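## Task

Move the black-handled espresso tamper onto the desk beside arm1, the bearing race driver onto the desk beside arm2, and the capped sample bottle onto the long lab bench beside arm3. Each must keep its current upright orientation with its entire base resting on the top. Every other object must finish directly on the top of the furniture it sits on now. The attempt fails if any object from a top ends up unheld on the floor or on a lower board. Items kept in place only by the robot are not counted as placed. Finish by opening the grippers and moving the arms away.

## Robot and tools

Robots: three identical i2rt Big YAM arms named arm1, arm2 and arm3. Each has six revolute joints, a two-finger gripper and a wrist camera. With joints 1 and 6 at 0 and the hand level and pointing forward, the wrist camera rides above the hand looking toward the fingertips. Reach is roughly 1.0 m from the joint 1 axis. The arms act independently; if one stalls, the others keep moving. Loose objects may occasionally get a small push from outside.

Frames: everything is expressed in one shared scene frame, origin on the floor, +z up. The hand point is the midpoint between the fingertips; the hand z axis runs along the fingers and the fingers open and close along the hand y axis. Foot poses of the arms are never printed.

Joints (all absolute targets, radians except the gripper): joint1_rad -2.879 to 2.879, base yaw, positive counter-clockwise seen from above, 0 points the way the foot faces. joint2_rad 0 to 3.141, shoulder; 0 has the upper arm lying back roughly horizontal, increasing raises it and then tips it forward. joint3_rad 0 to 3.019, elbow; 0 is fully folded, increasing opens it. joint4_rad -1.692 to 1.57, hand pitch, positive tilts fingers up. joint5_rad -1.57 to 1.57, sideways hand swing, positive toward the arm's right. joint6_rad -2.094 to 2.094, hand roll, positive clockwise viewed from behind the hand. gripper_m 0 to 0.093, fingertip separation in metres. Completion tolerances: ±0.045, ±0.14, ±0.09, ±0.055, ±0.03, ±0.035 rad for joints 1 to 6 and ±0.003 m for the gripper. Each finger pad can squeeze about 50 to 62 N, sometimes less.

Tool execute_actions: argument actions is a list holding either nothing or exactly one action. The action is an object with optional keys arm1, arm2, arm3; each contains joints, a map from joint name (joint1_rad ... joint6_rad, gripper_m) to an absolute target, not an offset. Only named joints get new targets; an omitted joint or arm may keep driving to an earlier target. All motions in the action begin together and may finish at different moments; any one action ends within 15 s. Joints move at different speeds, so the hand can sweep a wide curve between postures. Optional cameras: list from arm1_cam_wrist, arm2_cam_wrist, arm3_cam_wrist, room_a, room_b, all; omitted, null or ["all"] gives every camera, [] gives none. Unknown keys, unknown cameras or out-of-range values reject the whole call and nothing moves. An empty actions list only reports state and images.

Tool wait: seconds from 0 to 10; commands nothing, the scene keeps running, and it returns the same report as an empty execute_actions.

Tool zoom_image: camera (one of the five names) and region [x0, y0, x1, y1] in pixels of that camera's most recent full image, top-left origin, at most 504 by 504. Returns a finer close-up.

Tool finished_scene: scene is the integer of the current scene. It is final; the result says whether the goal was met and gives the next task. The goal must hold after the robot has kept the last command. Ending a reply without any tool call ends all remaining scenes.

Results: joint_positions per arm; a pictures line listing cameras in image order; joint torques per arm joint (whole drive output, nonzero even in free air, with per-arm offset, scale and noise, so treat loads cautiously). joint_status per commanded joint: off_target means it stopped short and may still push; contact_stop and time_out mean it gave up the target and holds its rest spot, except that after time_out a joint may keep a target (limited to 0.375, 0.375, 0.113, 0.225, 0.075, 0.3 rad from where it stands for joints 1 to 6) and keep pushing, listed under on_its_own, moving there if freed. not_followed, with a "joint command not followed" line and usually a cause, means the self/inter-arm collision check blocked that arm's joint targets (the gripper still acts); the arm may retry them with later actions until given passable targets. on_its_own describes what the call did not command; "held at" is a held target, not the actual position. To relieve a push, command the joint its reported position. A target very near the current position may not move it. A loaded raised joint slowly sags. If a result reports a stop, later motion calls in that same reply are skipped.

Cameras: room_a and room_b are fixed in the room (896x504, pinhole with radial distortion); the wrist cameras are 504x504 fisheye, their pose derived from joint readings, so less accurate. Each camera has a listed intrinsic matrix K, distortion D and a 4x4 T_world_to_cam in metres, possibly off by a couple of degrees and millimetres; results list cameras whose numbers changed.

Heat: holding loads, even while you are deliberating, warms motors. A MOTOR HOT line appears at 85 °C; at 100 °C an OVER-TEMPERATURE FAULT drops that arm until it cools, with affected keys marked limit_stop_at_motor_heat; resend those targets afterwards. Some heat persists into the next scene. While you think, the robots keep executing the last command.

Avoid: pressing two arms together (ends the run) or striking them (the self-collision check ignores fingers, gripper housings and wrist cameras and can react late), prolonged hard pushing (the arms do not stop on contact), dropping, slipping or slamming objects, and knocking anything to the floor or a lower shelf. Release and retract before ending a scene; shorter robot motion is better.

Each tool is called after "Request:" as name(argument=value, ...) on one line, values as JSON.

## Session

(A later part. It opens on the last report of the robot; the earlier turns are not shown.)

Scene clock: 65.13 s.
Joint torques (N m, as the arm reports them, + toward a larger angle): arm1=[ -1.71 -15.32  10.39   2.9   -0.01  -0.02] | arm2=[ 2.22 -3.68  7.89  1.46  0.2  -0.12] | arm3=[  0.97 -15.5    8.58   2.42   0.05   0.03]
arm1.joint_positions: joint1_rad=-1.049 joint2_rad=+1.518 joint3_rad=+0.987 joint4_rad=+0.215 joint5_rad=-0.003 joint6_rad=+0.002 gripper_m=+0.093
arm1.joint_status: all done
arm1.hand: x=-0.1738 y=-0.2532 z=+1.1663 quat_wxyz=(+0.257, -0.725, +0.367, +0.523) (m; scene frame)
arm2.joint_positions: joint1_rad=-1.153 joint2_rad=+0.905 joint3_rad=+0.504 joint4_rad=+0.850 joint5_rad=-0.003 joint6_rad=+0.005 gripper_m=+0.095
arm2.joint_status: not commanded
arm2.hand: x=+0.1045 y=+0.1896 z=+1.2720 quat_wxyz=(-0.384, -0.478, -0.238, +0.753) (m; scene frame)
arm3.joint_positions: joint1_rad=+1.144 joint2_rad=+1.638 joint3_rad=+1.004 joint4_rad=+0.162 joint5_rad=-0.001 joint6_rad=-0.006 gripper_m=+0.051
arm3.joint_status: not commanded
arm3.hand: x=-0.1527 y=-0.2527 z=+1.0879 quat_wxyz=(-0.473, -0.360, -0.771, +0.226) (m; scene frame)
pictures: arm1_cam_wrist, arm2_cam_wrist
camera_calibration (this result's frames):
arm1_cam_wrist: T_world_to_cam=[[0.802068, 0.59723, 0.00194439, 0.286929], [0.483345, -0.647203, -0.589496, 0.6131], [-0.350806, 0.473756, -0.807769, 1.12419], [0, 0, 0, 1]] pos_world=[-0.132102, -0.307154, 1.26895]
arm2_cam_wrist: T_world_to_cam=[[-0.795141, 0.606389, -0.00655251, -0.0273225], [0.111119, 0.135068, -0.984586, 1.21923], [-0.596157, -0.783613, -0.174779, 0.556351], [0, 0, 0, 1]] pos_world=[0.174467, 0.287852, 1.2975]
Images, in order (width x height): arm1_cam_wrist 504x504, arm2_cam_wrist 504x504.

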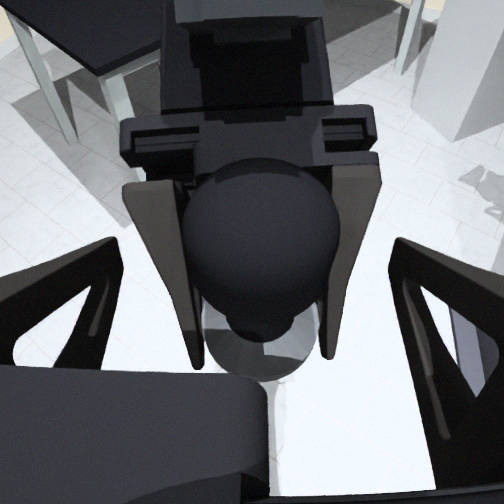

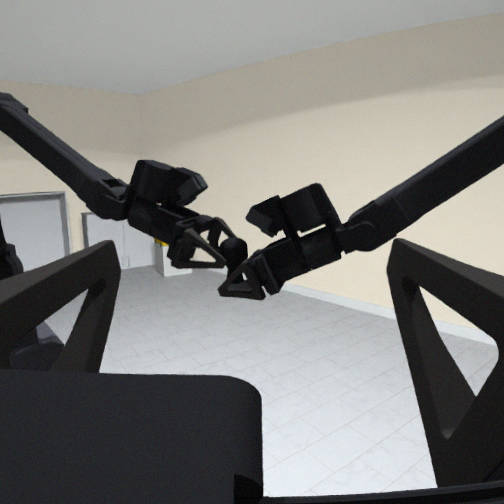

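Request:
execute_actions(actions=[{"arm1":{"joints":{"joint2_rad":1.53,"joint3_rad":1.055,"gripper_m":0.06}}}], cameras=["arm2_cam_wrist"])

Request:
zoom_image(camera="arm2_cam_wrist", region=[160, 170, 310, 320])

Scene clock: 69.17 s.
Joint torques (N m, as the arm reports them, + toward a larger angle): arm1=[ -1.87 -13.98  11.18   2.61   0.12  -0.05] | arm2=[ 2.02 -3.25  7.8   1.64  0.2  -0.15] | arm3=[  0.95 -15.56   8.61   2.23   0.03   0.1 ]
arm1.joint_positions: joint1_rad=-1.049 joint2_rad=+1.518 joint3_rad=+1.008 joint4_rad=+0.215 joint5_rad=-0.003 joint6_rad=+0.002 gripper_m=+0.060
arm1.joint_status: all done
arm1.hand: x=-0.1771 y=-0.2486 z=+1.1781 quat_wxyz=(+0.261, -0.720, +0.364, +0.531) (m; scene frame)
arm2.joint_positions: joint1_rad=-1.153 joint2_rad=+0.905 joint3_rad=+0.504 joint4_rad=+0.850 joint5_rad=-0.003 joint6_rad=+0.005 gripper_m=+0.095
arm2.joint_status: not commanded
arm2.hand: x=+0.1045 y=+0.1896 z=+1.2720 quat_wxyz=(-0.384, -0.478, -0.238, +0.753) (m; scene frame)
arm3.joint_positions: joint1_rad=+1.144 joint2_rad=+1.638 joint3_rad=+1.004 joint4_rad=+0.162 joint5_rad=-0.001 joint6_rad=-0.006 gripper_m=+0.051
arm3.joint_status: not commanded
arm3.hand: x=-0.1527 y=-0.2527 z=+1.0879 quat_wxyz=(-0.473, -0.360, -0.771, +0.226) (m; scene frame)
pictures: arm2_cam_wrist
camera_calibration (this result's frames):
arm2_cam_wrist: T_world_to_cam=[[-0.795141, 0.606389, -0.00655251, -0.0273225], [0.111119, 0.135068, -0.984586, 1.21923], [-0.596157, -0.783613, -0.174779, 0.556351], [0, 0, 0, 1]] pos_world=[0.174467, 0.287852, 1.2975]
Images, in order (width x height): arm2_cam_wrist 504x504.

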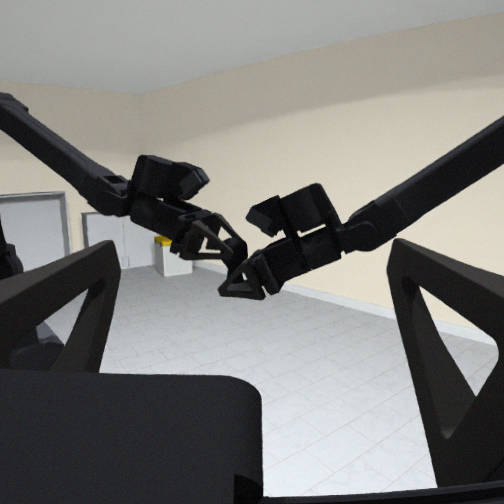

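Region (160, 170, 310, 320) of arm2_cam_wrist's 504x504 image, scaled by 3.360, with more detail than that image has.

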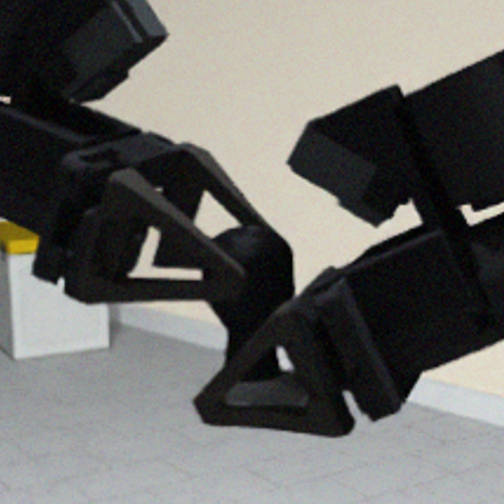

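A little further forward and down.

Request:
execute_actions(actions=[{"arm1":{"joints":{"joint2_rad":1.555,"joint3_rad":1.07}}}], cameras=["arm1_cam_wrist","arm2_cam_wrist"])

Request:
zoom_image(camera="arm2_cam_wrist", region=[160, 170, 310, 320])

Scene clock: 70.23 s.
Joint torques (N m, as the arm reports them, + toward a larger angle): arm1=[ -1.16 -13.92  11.14   2.7    0.03  -0.06] | arm2=[ 2.15 -2.77  7.82  1.36  0.21 -0.13] | arm3=[  0.87 -15.68   8.54   2.38   0.06   0.09]
arm1.joint_positions: joint1_rad=-1.049 joint2_rad=+1.543 joint3_rad=+1.022 joint4_rad=+0.215 joint5_rad=-0.003 joint6_rad=+0.002 gripper_m=+0.060
arm1.joint_status: all done
arm1.hand: x=-0.1811 y=-0.2433 z=+1.1702 quat_wxyz=(+0.259, -0.723, +0.366, +0.527) (m; scene frame)
arm2.joint_positions: joint1_rad=-1.153 joint2_rad=+0.905 joint3_rad=+0.504 joint4_rad=+0.850 joint5_rad=-0.003 joint6_rad=+0.005 gripper_m=+0.095
arm2.joint_status: not commanded
arm2.hand: x=+0.1045 y=+0.1896 z=+1.2720 quat_wxyz=(-0.384, -0.478, -0.238, +0.753) (m; scene frame)
arm3.joint_positions: joint1_rad=+1.144 joint2_rad=+1.638 joint3_rad=+1.004 joint4_rad=+0.162 joint5_rad=-0.001 joint6_rad=-0.006 gripper_m=+0.051
arm3.joint_status: not commanded
arm3.hand: x=-0.1527 y=-0.2527 z=+1.0879 quat_wxyz=(-0.473, -0.360, -0.771, +0.226) (m; scene frame)
pictures: arm1_cam_wrist, arm2_cam_wrist
camera_calibration (this result's frames):
arm1_cam_wrist: T_world_to_cam=[[0.80213, 0.597146, 0.00194267, 0.286881], [0.47991, -0.642707, -0.597172, 0.63482], [-0.355351, 0.479942, -0.802111, 1.11414], [0, 0, 0, 1]] pos_world=[-0.138861, -0.29803, 1.2722]
arm2_cam_wrist: T_world_to_cam=[[-0.795141, 0.606389, -0.00655251, -0.0273225], [0.111119, 0.135068, -0.984586, 1.21923], [-0.596157, -0.783613, -0.174779, 0.556351], [0, 0, 0, 1]] pos_world=[0.174467, 0.287852, 1.2975]
Images, in order (width x height): arm1_cam_wrist 504x504, arm2_cam_wrist 504x504.

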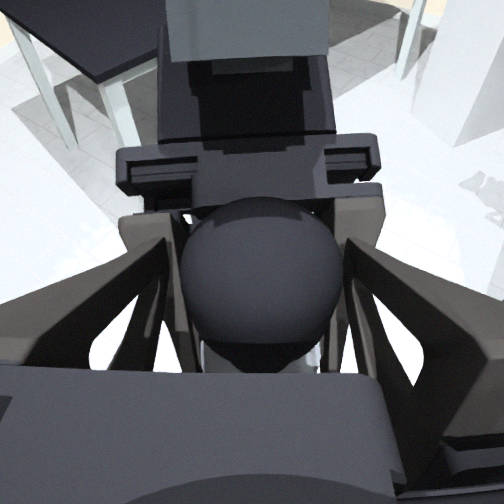

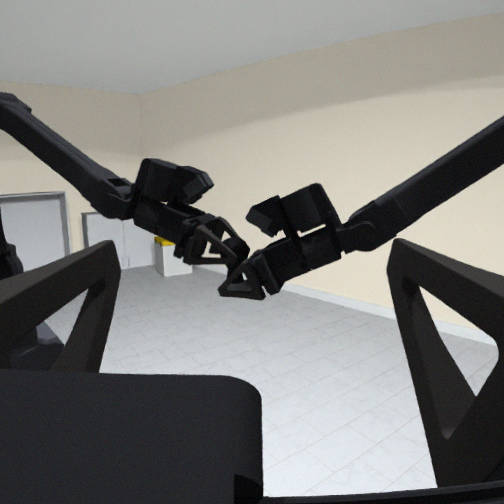

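Region (160, 170, 310, 320) of arm2_cam_wrist's 504x504 image, scaled by 3.360, with more detail than that image has.

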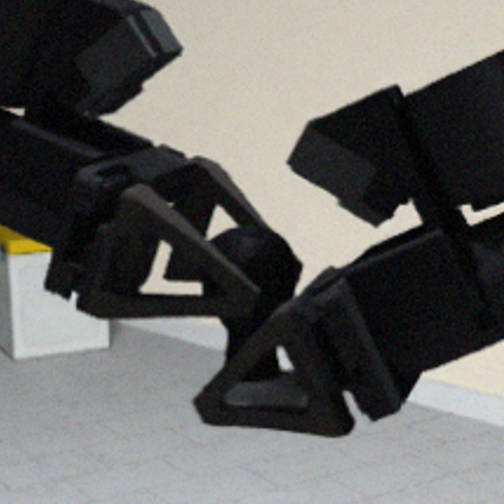

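Request:
execute_actions(actions=[{"arm1":{"joints":{"gripper_m":0.02}}}], cameras=["arm1_cam_wrist"])

Scene clock: 71.20 s.
Joint torques (N m, as the arm reports them, + toward a larger angle): arm1=[ -0.63 -14.66  11.21   2.69  -0.01  -0.09] | arm2=[ 1.61 -3.24  7.85  1.45  0.17 -0.16] | arm3=[  0.47 -16.16   8.56   2.18  -0.06   0.08]
arm1.joint_positions: joint1_rad=-1.051 joint2_rad=+1.543 joint3_rad=+1.022 joint4_rad=+0.215 joint5_rad=+0.000 joint6_rad=+0.002 gripper_m=+0.045
arm1.joint_status: gripper_m off_target (ended at +0.045, target +0.020)
arm1.hand: x=-0.1799 y=-0.2424 z=+1.1701 quat_wxyz=(+0.260, -0.722, +0.367, +0.526) (m; scene frame)
arm2.joint_positions: joint1_rad=-1.153 joint2_rad=+0.905 joint3_rad=+0.504 joint4_rad=+0.850 joint5_rad=-0.003 joint6_rad=+0.005 gripper_m=+0.095
arm2.joint_status: not commanded
arm2.hand: x=+0.1045 y=+0.1896 z=+1.2720 quat_wxyz=(-0.384, -0.478, -0.238, +0.753) (m; scene frame)
arm3.joint_positions: joint1_rad=+1.143 joint2_rad=+1.638 joint3_rad=+1.004 joint4_rad=+0.162 joint5_rad=+0.001 joint6_rad=-0.005 gripper_m=+0.051
arm3.joint_status: not commanded
arm3.hand: x=-0.1532 y=-0.2531 z=+1.0878 quat_wxyz=(-0.473, -0.361, -0.771, +0.227) (m; scene frame)
pictures: arm1_cam_wrist
camera_calibration (this result's frames):
arm1_cam_wrist: T_world_to_cam=[[0.804763, 0.593589, 0.00290986, 0.283852], [0.477539, -0.6445, -0.597141, 0.633911], [-0.352581, 0.481946, -0.802131, 1.11514], [0, 0, 0, 1]] pos_world=[-0.137975, -0.297372, 1.27219]
Images, in order (width x height): arm1_cam_wrist 504x504.

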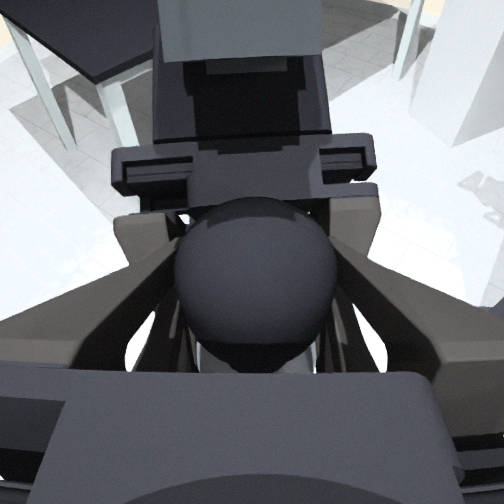

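Request:
execute_actions(actions=[{"arm3":{"joints":{"gripper_m":0.093}}}], cameras=[])

Request:
execute_actions(actions=[{"arm1":{"joints":{"joint2_rad":1.2,"joint3_rad":0.75}},"arm3":{"joints":{"joint3_rad":0.85}}}], cameras=[])

Request:
execute_actions(actions=[{"arm1":{"joints":{"joint1_rad":2.54,"joint4_rad":0.4}},"arm3":{"joints":{"joint2_rad":0.5,"joint3_rad":0.5}}}], cameras=[])

Request:
execute_actions(actions=[{"arm1":{"joints":{"joint2_rad":2.255,"joint3_rad":1.05,"joint4_rad":0.89}}}], cameras=["arm1_cam_wrist","room_b"])

Request:
zoom_image(camera="room_b", region=[350, 320, 450, 420])

Scene clock: 73.13 s.
Joint torques (N m, as the arm reports them, + toward a larger angle): arm1=[ -1.36 -16.83  11.09   2.68   0.02  -0.07] | arm2=[ 1.7  -2.77  7.79  1.38  0.18 -0.11] | arm3=[  1.15 -14.9    8.7    2.25  -0.07   0.06]
arm1.joint_positions: joint1_rad=-1.051 joint2_rad=+1.569 joint3_rad=+1.022 joint4_rad=+0.215 joint5_rad=+0.000 joint6_rad=+0.002 gripper_m=+0.045
arm1.joint_status: not commanded
arm1.hand: x=-0.1816 y=-0.2404 z=+1.1537 quat_wxyz=(+0.255, -0.729, +0.370, +0.516) (m; scene frame)
arm2.joint_positions: joint1_rad=-1.153 joint2_rad=+0.905 joint3_rad=+0.504 joint4_rad=+0.850 joint5_rad=-0.003 joint6_rad=+0.005 gripper_m=+0.095
arm2.joint_status: not commanded
arm2.hand: x=+0.1045 y=+0.1896 z=+1.2720 quat_wxyz=(-0.384, -0.478, -0.238, +0.753) (m; scene frame)
arm3.joint_positions: joint1_rad=+1.143 joint2_rad=+1.622 joint3_rad=+1.004 joint4_rad=+0.162 joint5_rad=+0.001 joint6_rad=-0.005 gripper_m=+0.093
arm3.joint_status: all done
arm3.hand: x=-0.1536 y=-0.2526 z=+1.0975 quat_wxyz=(-0.479, -0.360, -0.767, +0.230) (m; scene frame)
pictures: none
No camera images: the call's "cameras" was empty. Leave "cameras" out to get every camera's image.

Scene clock: 74.27 s.
Joint torques (N m, as the arm reports them, + toward a larger angle): arm1=[ -1.55 -11.01   8.95   3.07  -0.02  -0.01] | arm2=[ 2.26 -3.15  7.79  1.46  0.18 -0.13] | arm3=[  1.1  -12.02   7.67   2.26  -0.07   0.09]
arm1.joint_positions: joint1_rad=-1.051 joint2_rad=+1.216 joint3_rad=+0.730 joint4_rad=+0.211 joint5_rad=+0.000 joint6_rad=+0.002 gripper_m=+0.045
arm1.joint_status: all done
arm1.hand: x=-0.1104 y=-0.3358 z=+1.1890 quat_wxyz=(+0.266, -0.714, +0.363, +0.537) (m; scene frame)
arm2.joint_positions: joint1_rad=-1.153 joint2_rad=+0.905 joint3_rad=+0.504 joint4_rad=+0.850 joint5_rad=-0.003 joint6_rad=+0.005 gripper_m=+0.095
arm2.joint_status: not commanded
arm2.hand: x=+0.1045 y=+0.1896 z=+1.2720 quat_wxyz=(-0.384, -0.478, -0.238, +0.753) (m; scene frame)
arm3.joint_positions: joint1_rad=+1.143 joint2_rad=+1.612 joint3_rad=+0.834 joint4_rad=+0.162 joint5_rad=+0.001 joint6_rad=-0.005 gripper_m=+0.093
arm3.joint_status: all done
arm3.hand: x=-0.1936 y=-0.2043 z=+1.0176 quat_wxyz=(-0.416, -0.376, -0.803, +0.200) (m; scene frame)
pictures: none
No camera images: the call's "cameras" was empty. Leave "cameras" out to get every camera's image.

Scene clock: 77.13 s.
Joint torques (N m, as the arm reports them, + toward a larger angle): arm1=[ -1.48 -10.95   9.65   4.05   0.03  -0.03] | arm2=[ 1.23 -3.36  7.85  1.35  0.2  -0.13] | arm3=[ 0.9  -0.12  9.45  2.17 -0.06  0.12]
arm1.joint_positions: joint1_rad=+2.542 joint2_rad=+1.216 joint3_rad=+0.726 joint4_rad=+0.357 joint5_rad=-0.003 joint6_rad=+0.002 gripper_m=+0.045
arm1.joint_status: all done
arm1.hand: x=+0.6785 y=-1.0074 z=+1.2306 quat_wxyz=(-0.641, -0.174, -0.730, +0.161) (m; scene frame)
arm2.joint_positions: joint1_rad=-1.153 joint2_rad=+0.905 joint3_rad=+0.504 joint4_rad=+0.850 joint5_rad=-0.003 joint6_rad=+0.005 gripper_m=+0.095
arm2.joint_status: not commanded
arm2.hand: x=+0.1045 y=+0.1896 z=+1.2720 quat_wxyz=(-0.384, -0.478, -0.238, +0.753) (m; scene frame)
arm3.joint_positions: joint1_rad=+1.143 joint2_rad=+0.497 joint3_rad=+0.491 joint4_rad=+0.162 joint5_rad=+0.001 joint6_rad=-0.005 gripper_m=+0.093
arm3.joint_status: all done
arm3.hand: x=-0.3411 y=-0.0235 z=+1.3273 quat_wxyz=(-0.687, -0.275, -0.587, +0.328) (m; scene frame)
pictures: none
No camera images: the call's "cameras" was empty. Leave "cameras" out to get every camera's image.

Scene clock: 78.70 s.
Joint torques (N m, as the arm reports them, + toward a larger angle): arm1=[ -0.95 -21.94   5.47   2.85   0.01  -0.05] | arm2=[ 2.43 -3.61  7.79  1.59  0.16 -0.12] | arm3=[ 0.53 -0.11  9.37  2.3  -0.05  0.07]
arm1.joint_positions: joint1_rad=+2.542 joint2_rad=+2.284 joint3_rad=+1.020 joint4_rad=+0.876 joint5_rad=+0.000 joint6_rad=+0.002 gripper_m=+0.045
arm1.joint_status: all done
arm1.hand: x=+0.7923 y=-1.0728 z=+0.8494 quat_wxyz=(-0.543, -0.195, -0.805, +0.138) (m; scene frame)
arm2.joint_positions: joint1_rad=-1.153 joint2_rad=+0.905 joint3_rad=+0.504 joint4_rad=+0.850 joint5_rad=-0.003 joint6_rad=+0.005 gripper_m=+0.095
arm2.joint_status: not commanded
arm2.hand: x=+0.1045 y=+0.1896 z=+1.2720 quat_wxyz=(-0.384, -0.478, -0.238, +0.753) (m; scene frame)
arm3.joint_positions: joint1_rad=+1.143 joint2_rad=+0.497 joint3_rad=+0.491 joint4_rad=+0.162 joint5_rad=+0.001 joint6_rad=-0.005 gripper_m=+0.093
arm3.joint_status: not commanded
arm3.hand: x=-0.3411 y=-0.0235 z=+1.3273 quat_wxyz=(-0.687, -0.275, -0.587, +0.328) (m; scene frame)
pictures: arm1_cam_wrist, room_b
camera_calibration (this result's frames):
arm1_cam_wrist: T_world_to_cam=[[-0.464736, -0.885116, 0.0242913, -0.603382], [-0.749201, 0.378456, -0.54357, 1.46682], [0.471929, -0.270816, -0.839012, 0.171326], [0, 0, 0, 1]] pos_world=[0.737676, -1.04279, 0.955722]
Images, in order (width x height): arm1_cam_wrist 504x504, room_b 896x504.

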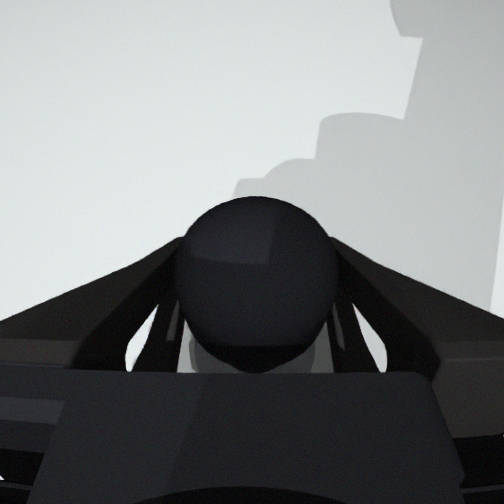

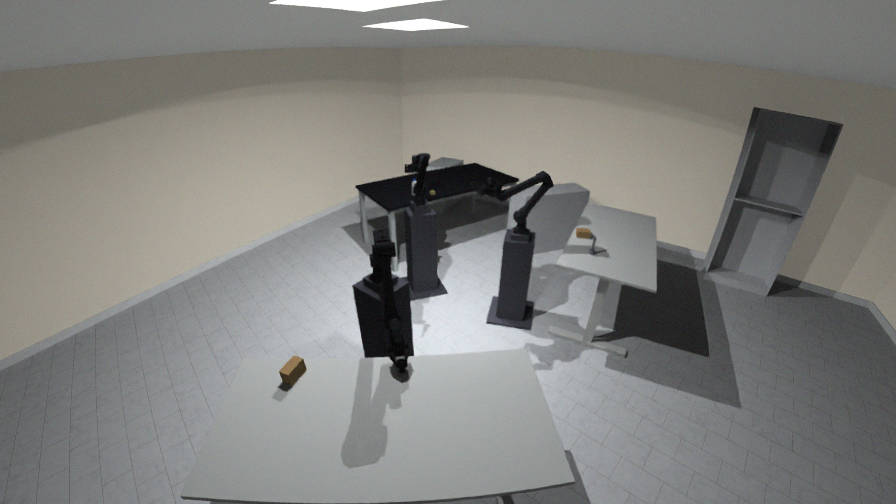

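Region (350, 320, 450, 420) of room_b's 896x504 image, scaled by 5.040, with more detail than that image has.

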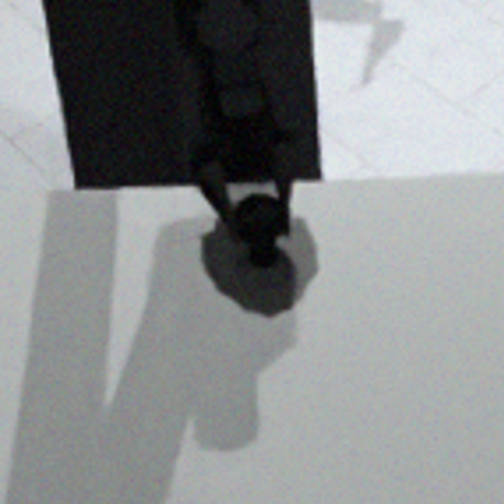

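Request:
execute_actions(actions=[{"arm1":{"joints":{"joint2_rad":2.335,"joint4_rad":0.97}}}], cameras=[])

Scene clock: 80.23 s.
Joint torques (N m, as the arm reports them, + toward a larger angle): arm1=[ -1.32 -17.21   5.5    2.92  -0.03   0.  ] | arm2=[ 2.   -3.71  7.7   1.52  0.17 -0.14] | arm3=[ 0.7   0.3   9.56  2.21 -0.04  0.08]
arm1.joint_positions: joint1_rad=+2.542 joint2_rad=+2.312 joint3_rad=+1.022 joint4_rad=+0.949 joint5_rad=+0.000 joint6_rad=+0.002 gripper_m=+0.045
arm1.joint_status: all done
arm1.hand: x=+0.7934 y=-1.0734 z=+0.8484 quat_wxyz=(-0.561, -0.192, -0.793, +0.143) (m; scene frame)
arm2.joint_positions: joint1_rad=-1.153 joint2_rad=+0.905 joint3_rad=+0.504 joint4_rad=+0.850 joint5_rad=-0.003 joint6_rad=+0.005 gripper_m=+0.095
arm2.joint_status: not commanded
arm2.hand: x=+0.1045 y=+0.1896 z=+1.2720 quat_wxyz=(-0.384, -0.478, -0.238, +0.753) (m; scene frame)
arm3.joint_positions: joint1_rad=+1.143 joint2_rad=+0.497 joint3_rad=+0.491 joint4_rad=+0.162 joint5_rad=+0.001 joint6_rad=-0.005 gripper_m=+0.093
arm3.joint_status: not commanded
arm3.hand: x=-0.3411 y=-0.0235 z=+1.3273 quat_wxyz=(-0.687, -0.275, -0.587, +0.328) (m; scene frame)
pictures: none
No camera images: the call's "cameras" was empty. Leave "cameras" out to get every camera's image.

Contact.

Request:
execute_actions(actions=[{"arm1":{"joints":{"gripper_m":0.093}}}], cameras=[])

Request:
execute_actions(actions=[{"arm1":{"joints":{"joint2_rad":1.7,"joint3_rad":0.7}}}], cameras=["room_a","room_b"])

Request:
finished_scene(scene=1)

Scene clock: 81.47 s.
Joint torques (N m, as the arm reports them, + toward a larger angle): arm1=[ -0.47 -18.05   5.09   3.09   0.04  -0.07] | arm2=[ 2.06 -2.91  7.78  1.51  0.18 -0.13] | arm3=[ 0.77 -0.25  9.41  2.22 -0.03  0.07]
arm1.joint_positions: joint1_rad=+2.542 joint2_rad=+2.317 joint3_rad=+1.026 joint4_rad=+0.949 joint5_rad=+0.000 joint6_rad=+0.002 gripper_m=+0.093
arm1.joint_status: all done
arm1.hand: x=+0.7941 y=-1.0737 z=+0.8468 quat_wxyz=(-0.561, -0.192, -0.793, +0.142) (m; scene frame)
arm2.joint_positions: joint1_rad=-1.153 joint2_rad=+0.905 joint3_rad=+0.504 joint4_rad=+0.850 joint5_rad=-0.003 joint6_rad=+0.005 gripper_m=+0.095
arm2.joint_status: not commanded
arm2.hand: x=+0.1045 y=+0.1896 z=+1.2720 quat_wxyz=(-0.384, -0.478, -0.238, +0.753) (m; scene frame)
arm3.joint_positions: joint1_rad=+1.143 joint2_rad=+0.497 joint3_rad=+0.491 joint4_rad=+0.162 joint5_rad=+0.001 joint6_rad=-0.005 gripper_m=+0.093
arm3.joint_status: not commanded
arm3.hand: x=-0.3411 y=-0.0235 z=+1.3273 quat_wxyz=(-0.687, -0.275, -0.587, +0.328) (m; scene frame)
pictures: none
No camera images: the call's "cameras" was empty. Leave "cameras" out to get every camera's image.

Scene clock: 82.87 s.
Joint torques (N m, as the arm reports them, + toward a larger angle): arm1=[ -0.34 -13.55   5.35   2.52   0.    -0.03] | arm2=[ 1.15 -3.17  7.94  1.38  0.2  -0.12] | arm3=[ 1.29 -0.44  9.38  2.3  -0.04  0.06]
arm1.joint_positions: joint1_rad=+2.542 joint2_rad=+1.695 joint3_rad=+0.698 joint4_rad=+0.961 joint5_rad=+0.000 joint6_rad=+0.002 gripper_m=+0.093
arm1.joint_status: all done
arm1.hand: x=+0.7265 y=-1.0348 z=+1.1021 quat_wxyz=(-0.675, -0.167, -0.698, +0.170) (m; scene frame)
arm2.joint_positions: joint1_rad=-1.153 joint2_rad=+0.905 joint3_rad=+0.504 joint4_rad=+0.850 joint5_rad=-0.003 joint6_rad=+0.005 gripper_m=+0.095
arm2.joint_status: not commanded
arm2.hand: x=+0.1045 y=+0.1896 z=+1.2720 quat_wxyz=(-0.384, -0.478, -0.238, +0.753) (m; scene frame)
arm3.joint_positions: joint1_rad=+1.143 joint2_rad=+0.497 joint3_rad=+0.491 joint4_rad=+0.162 joint5_rad=+0.001 joint6_rad=-0.005 gripper_m=+0.093
arm3.joint_status: not commanded
arm3.hand: x=-0.3411 y=-0.0235 z=+1.3273 quat_wxyz=(-0.687, -0.275, -0.587, +0.328) (m; scene frame)
pictures: room_a, room_b
Images, in order (width x height): room_a 896x504, room_b 896x504.

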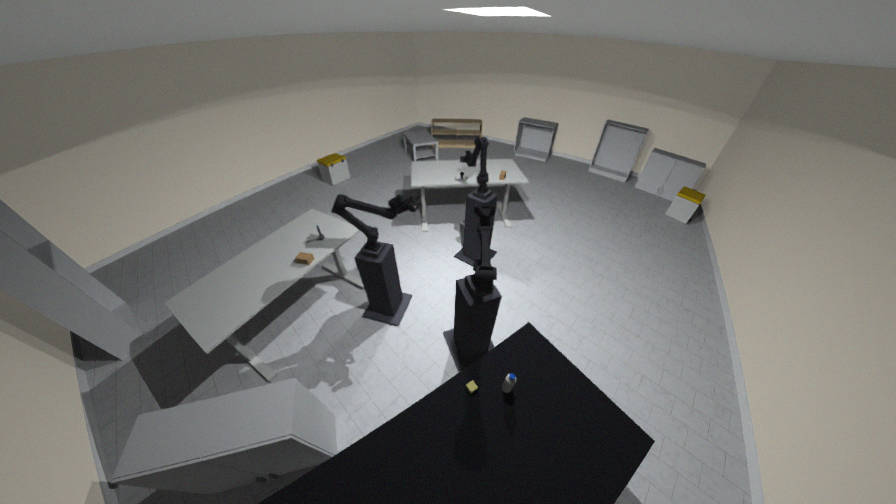

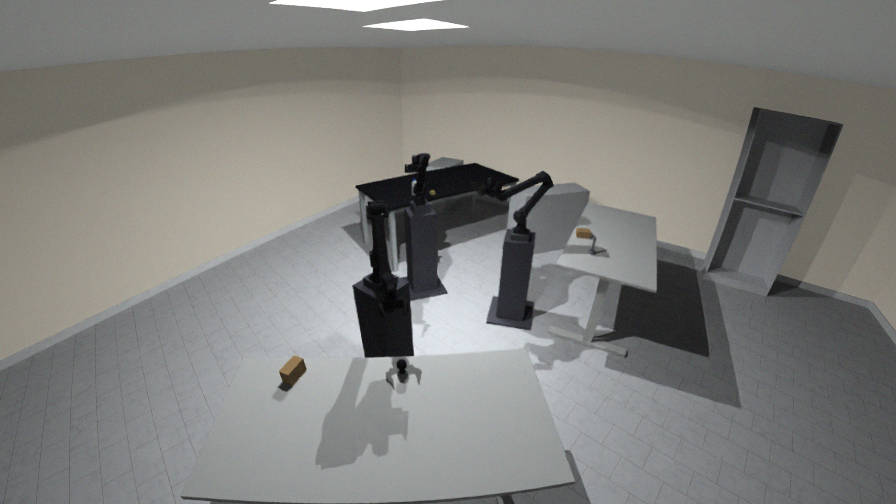

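The scene is finished: the task was done.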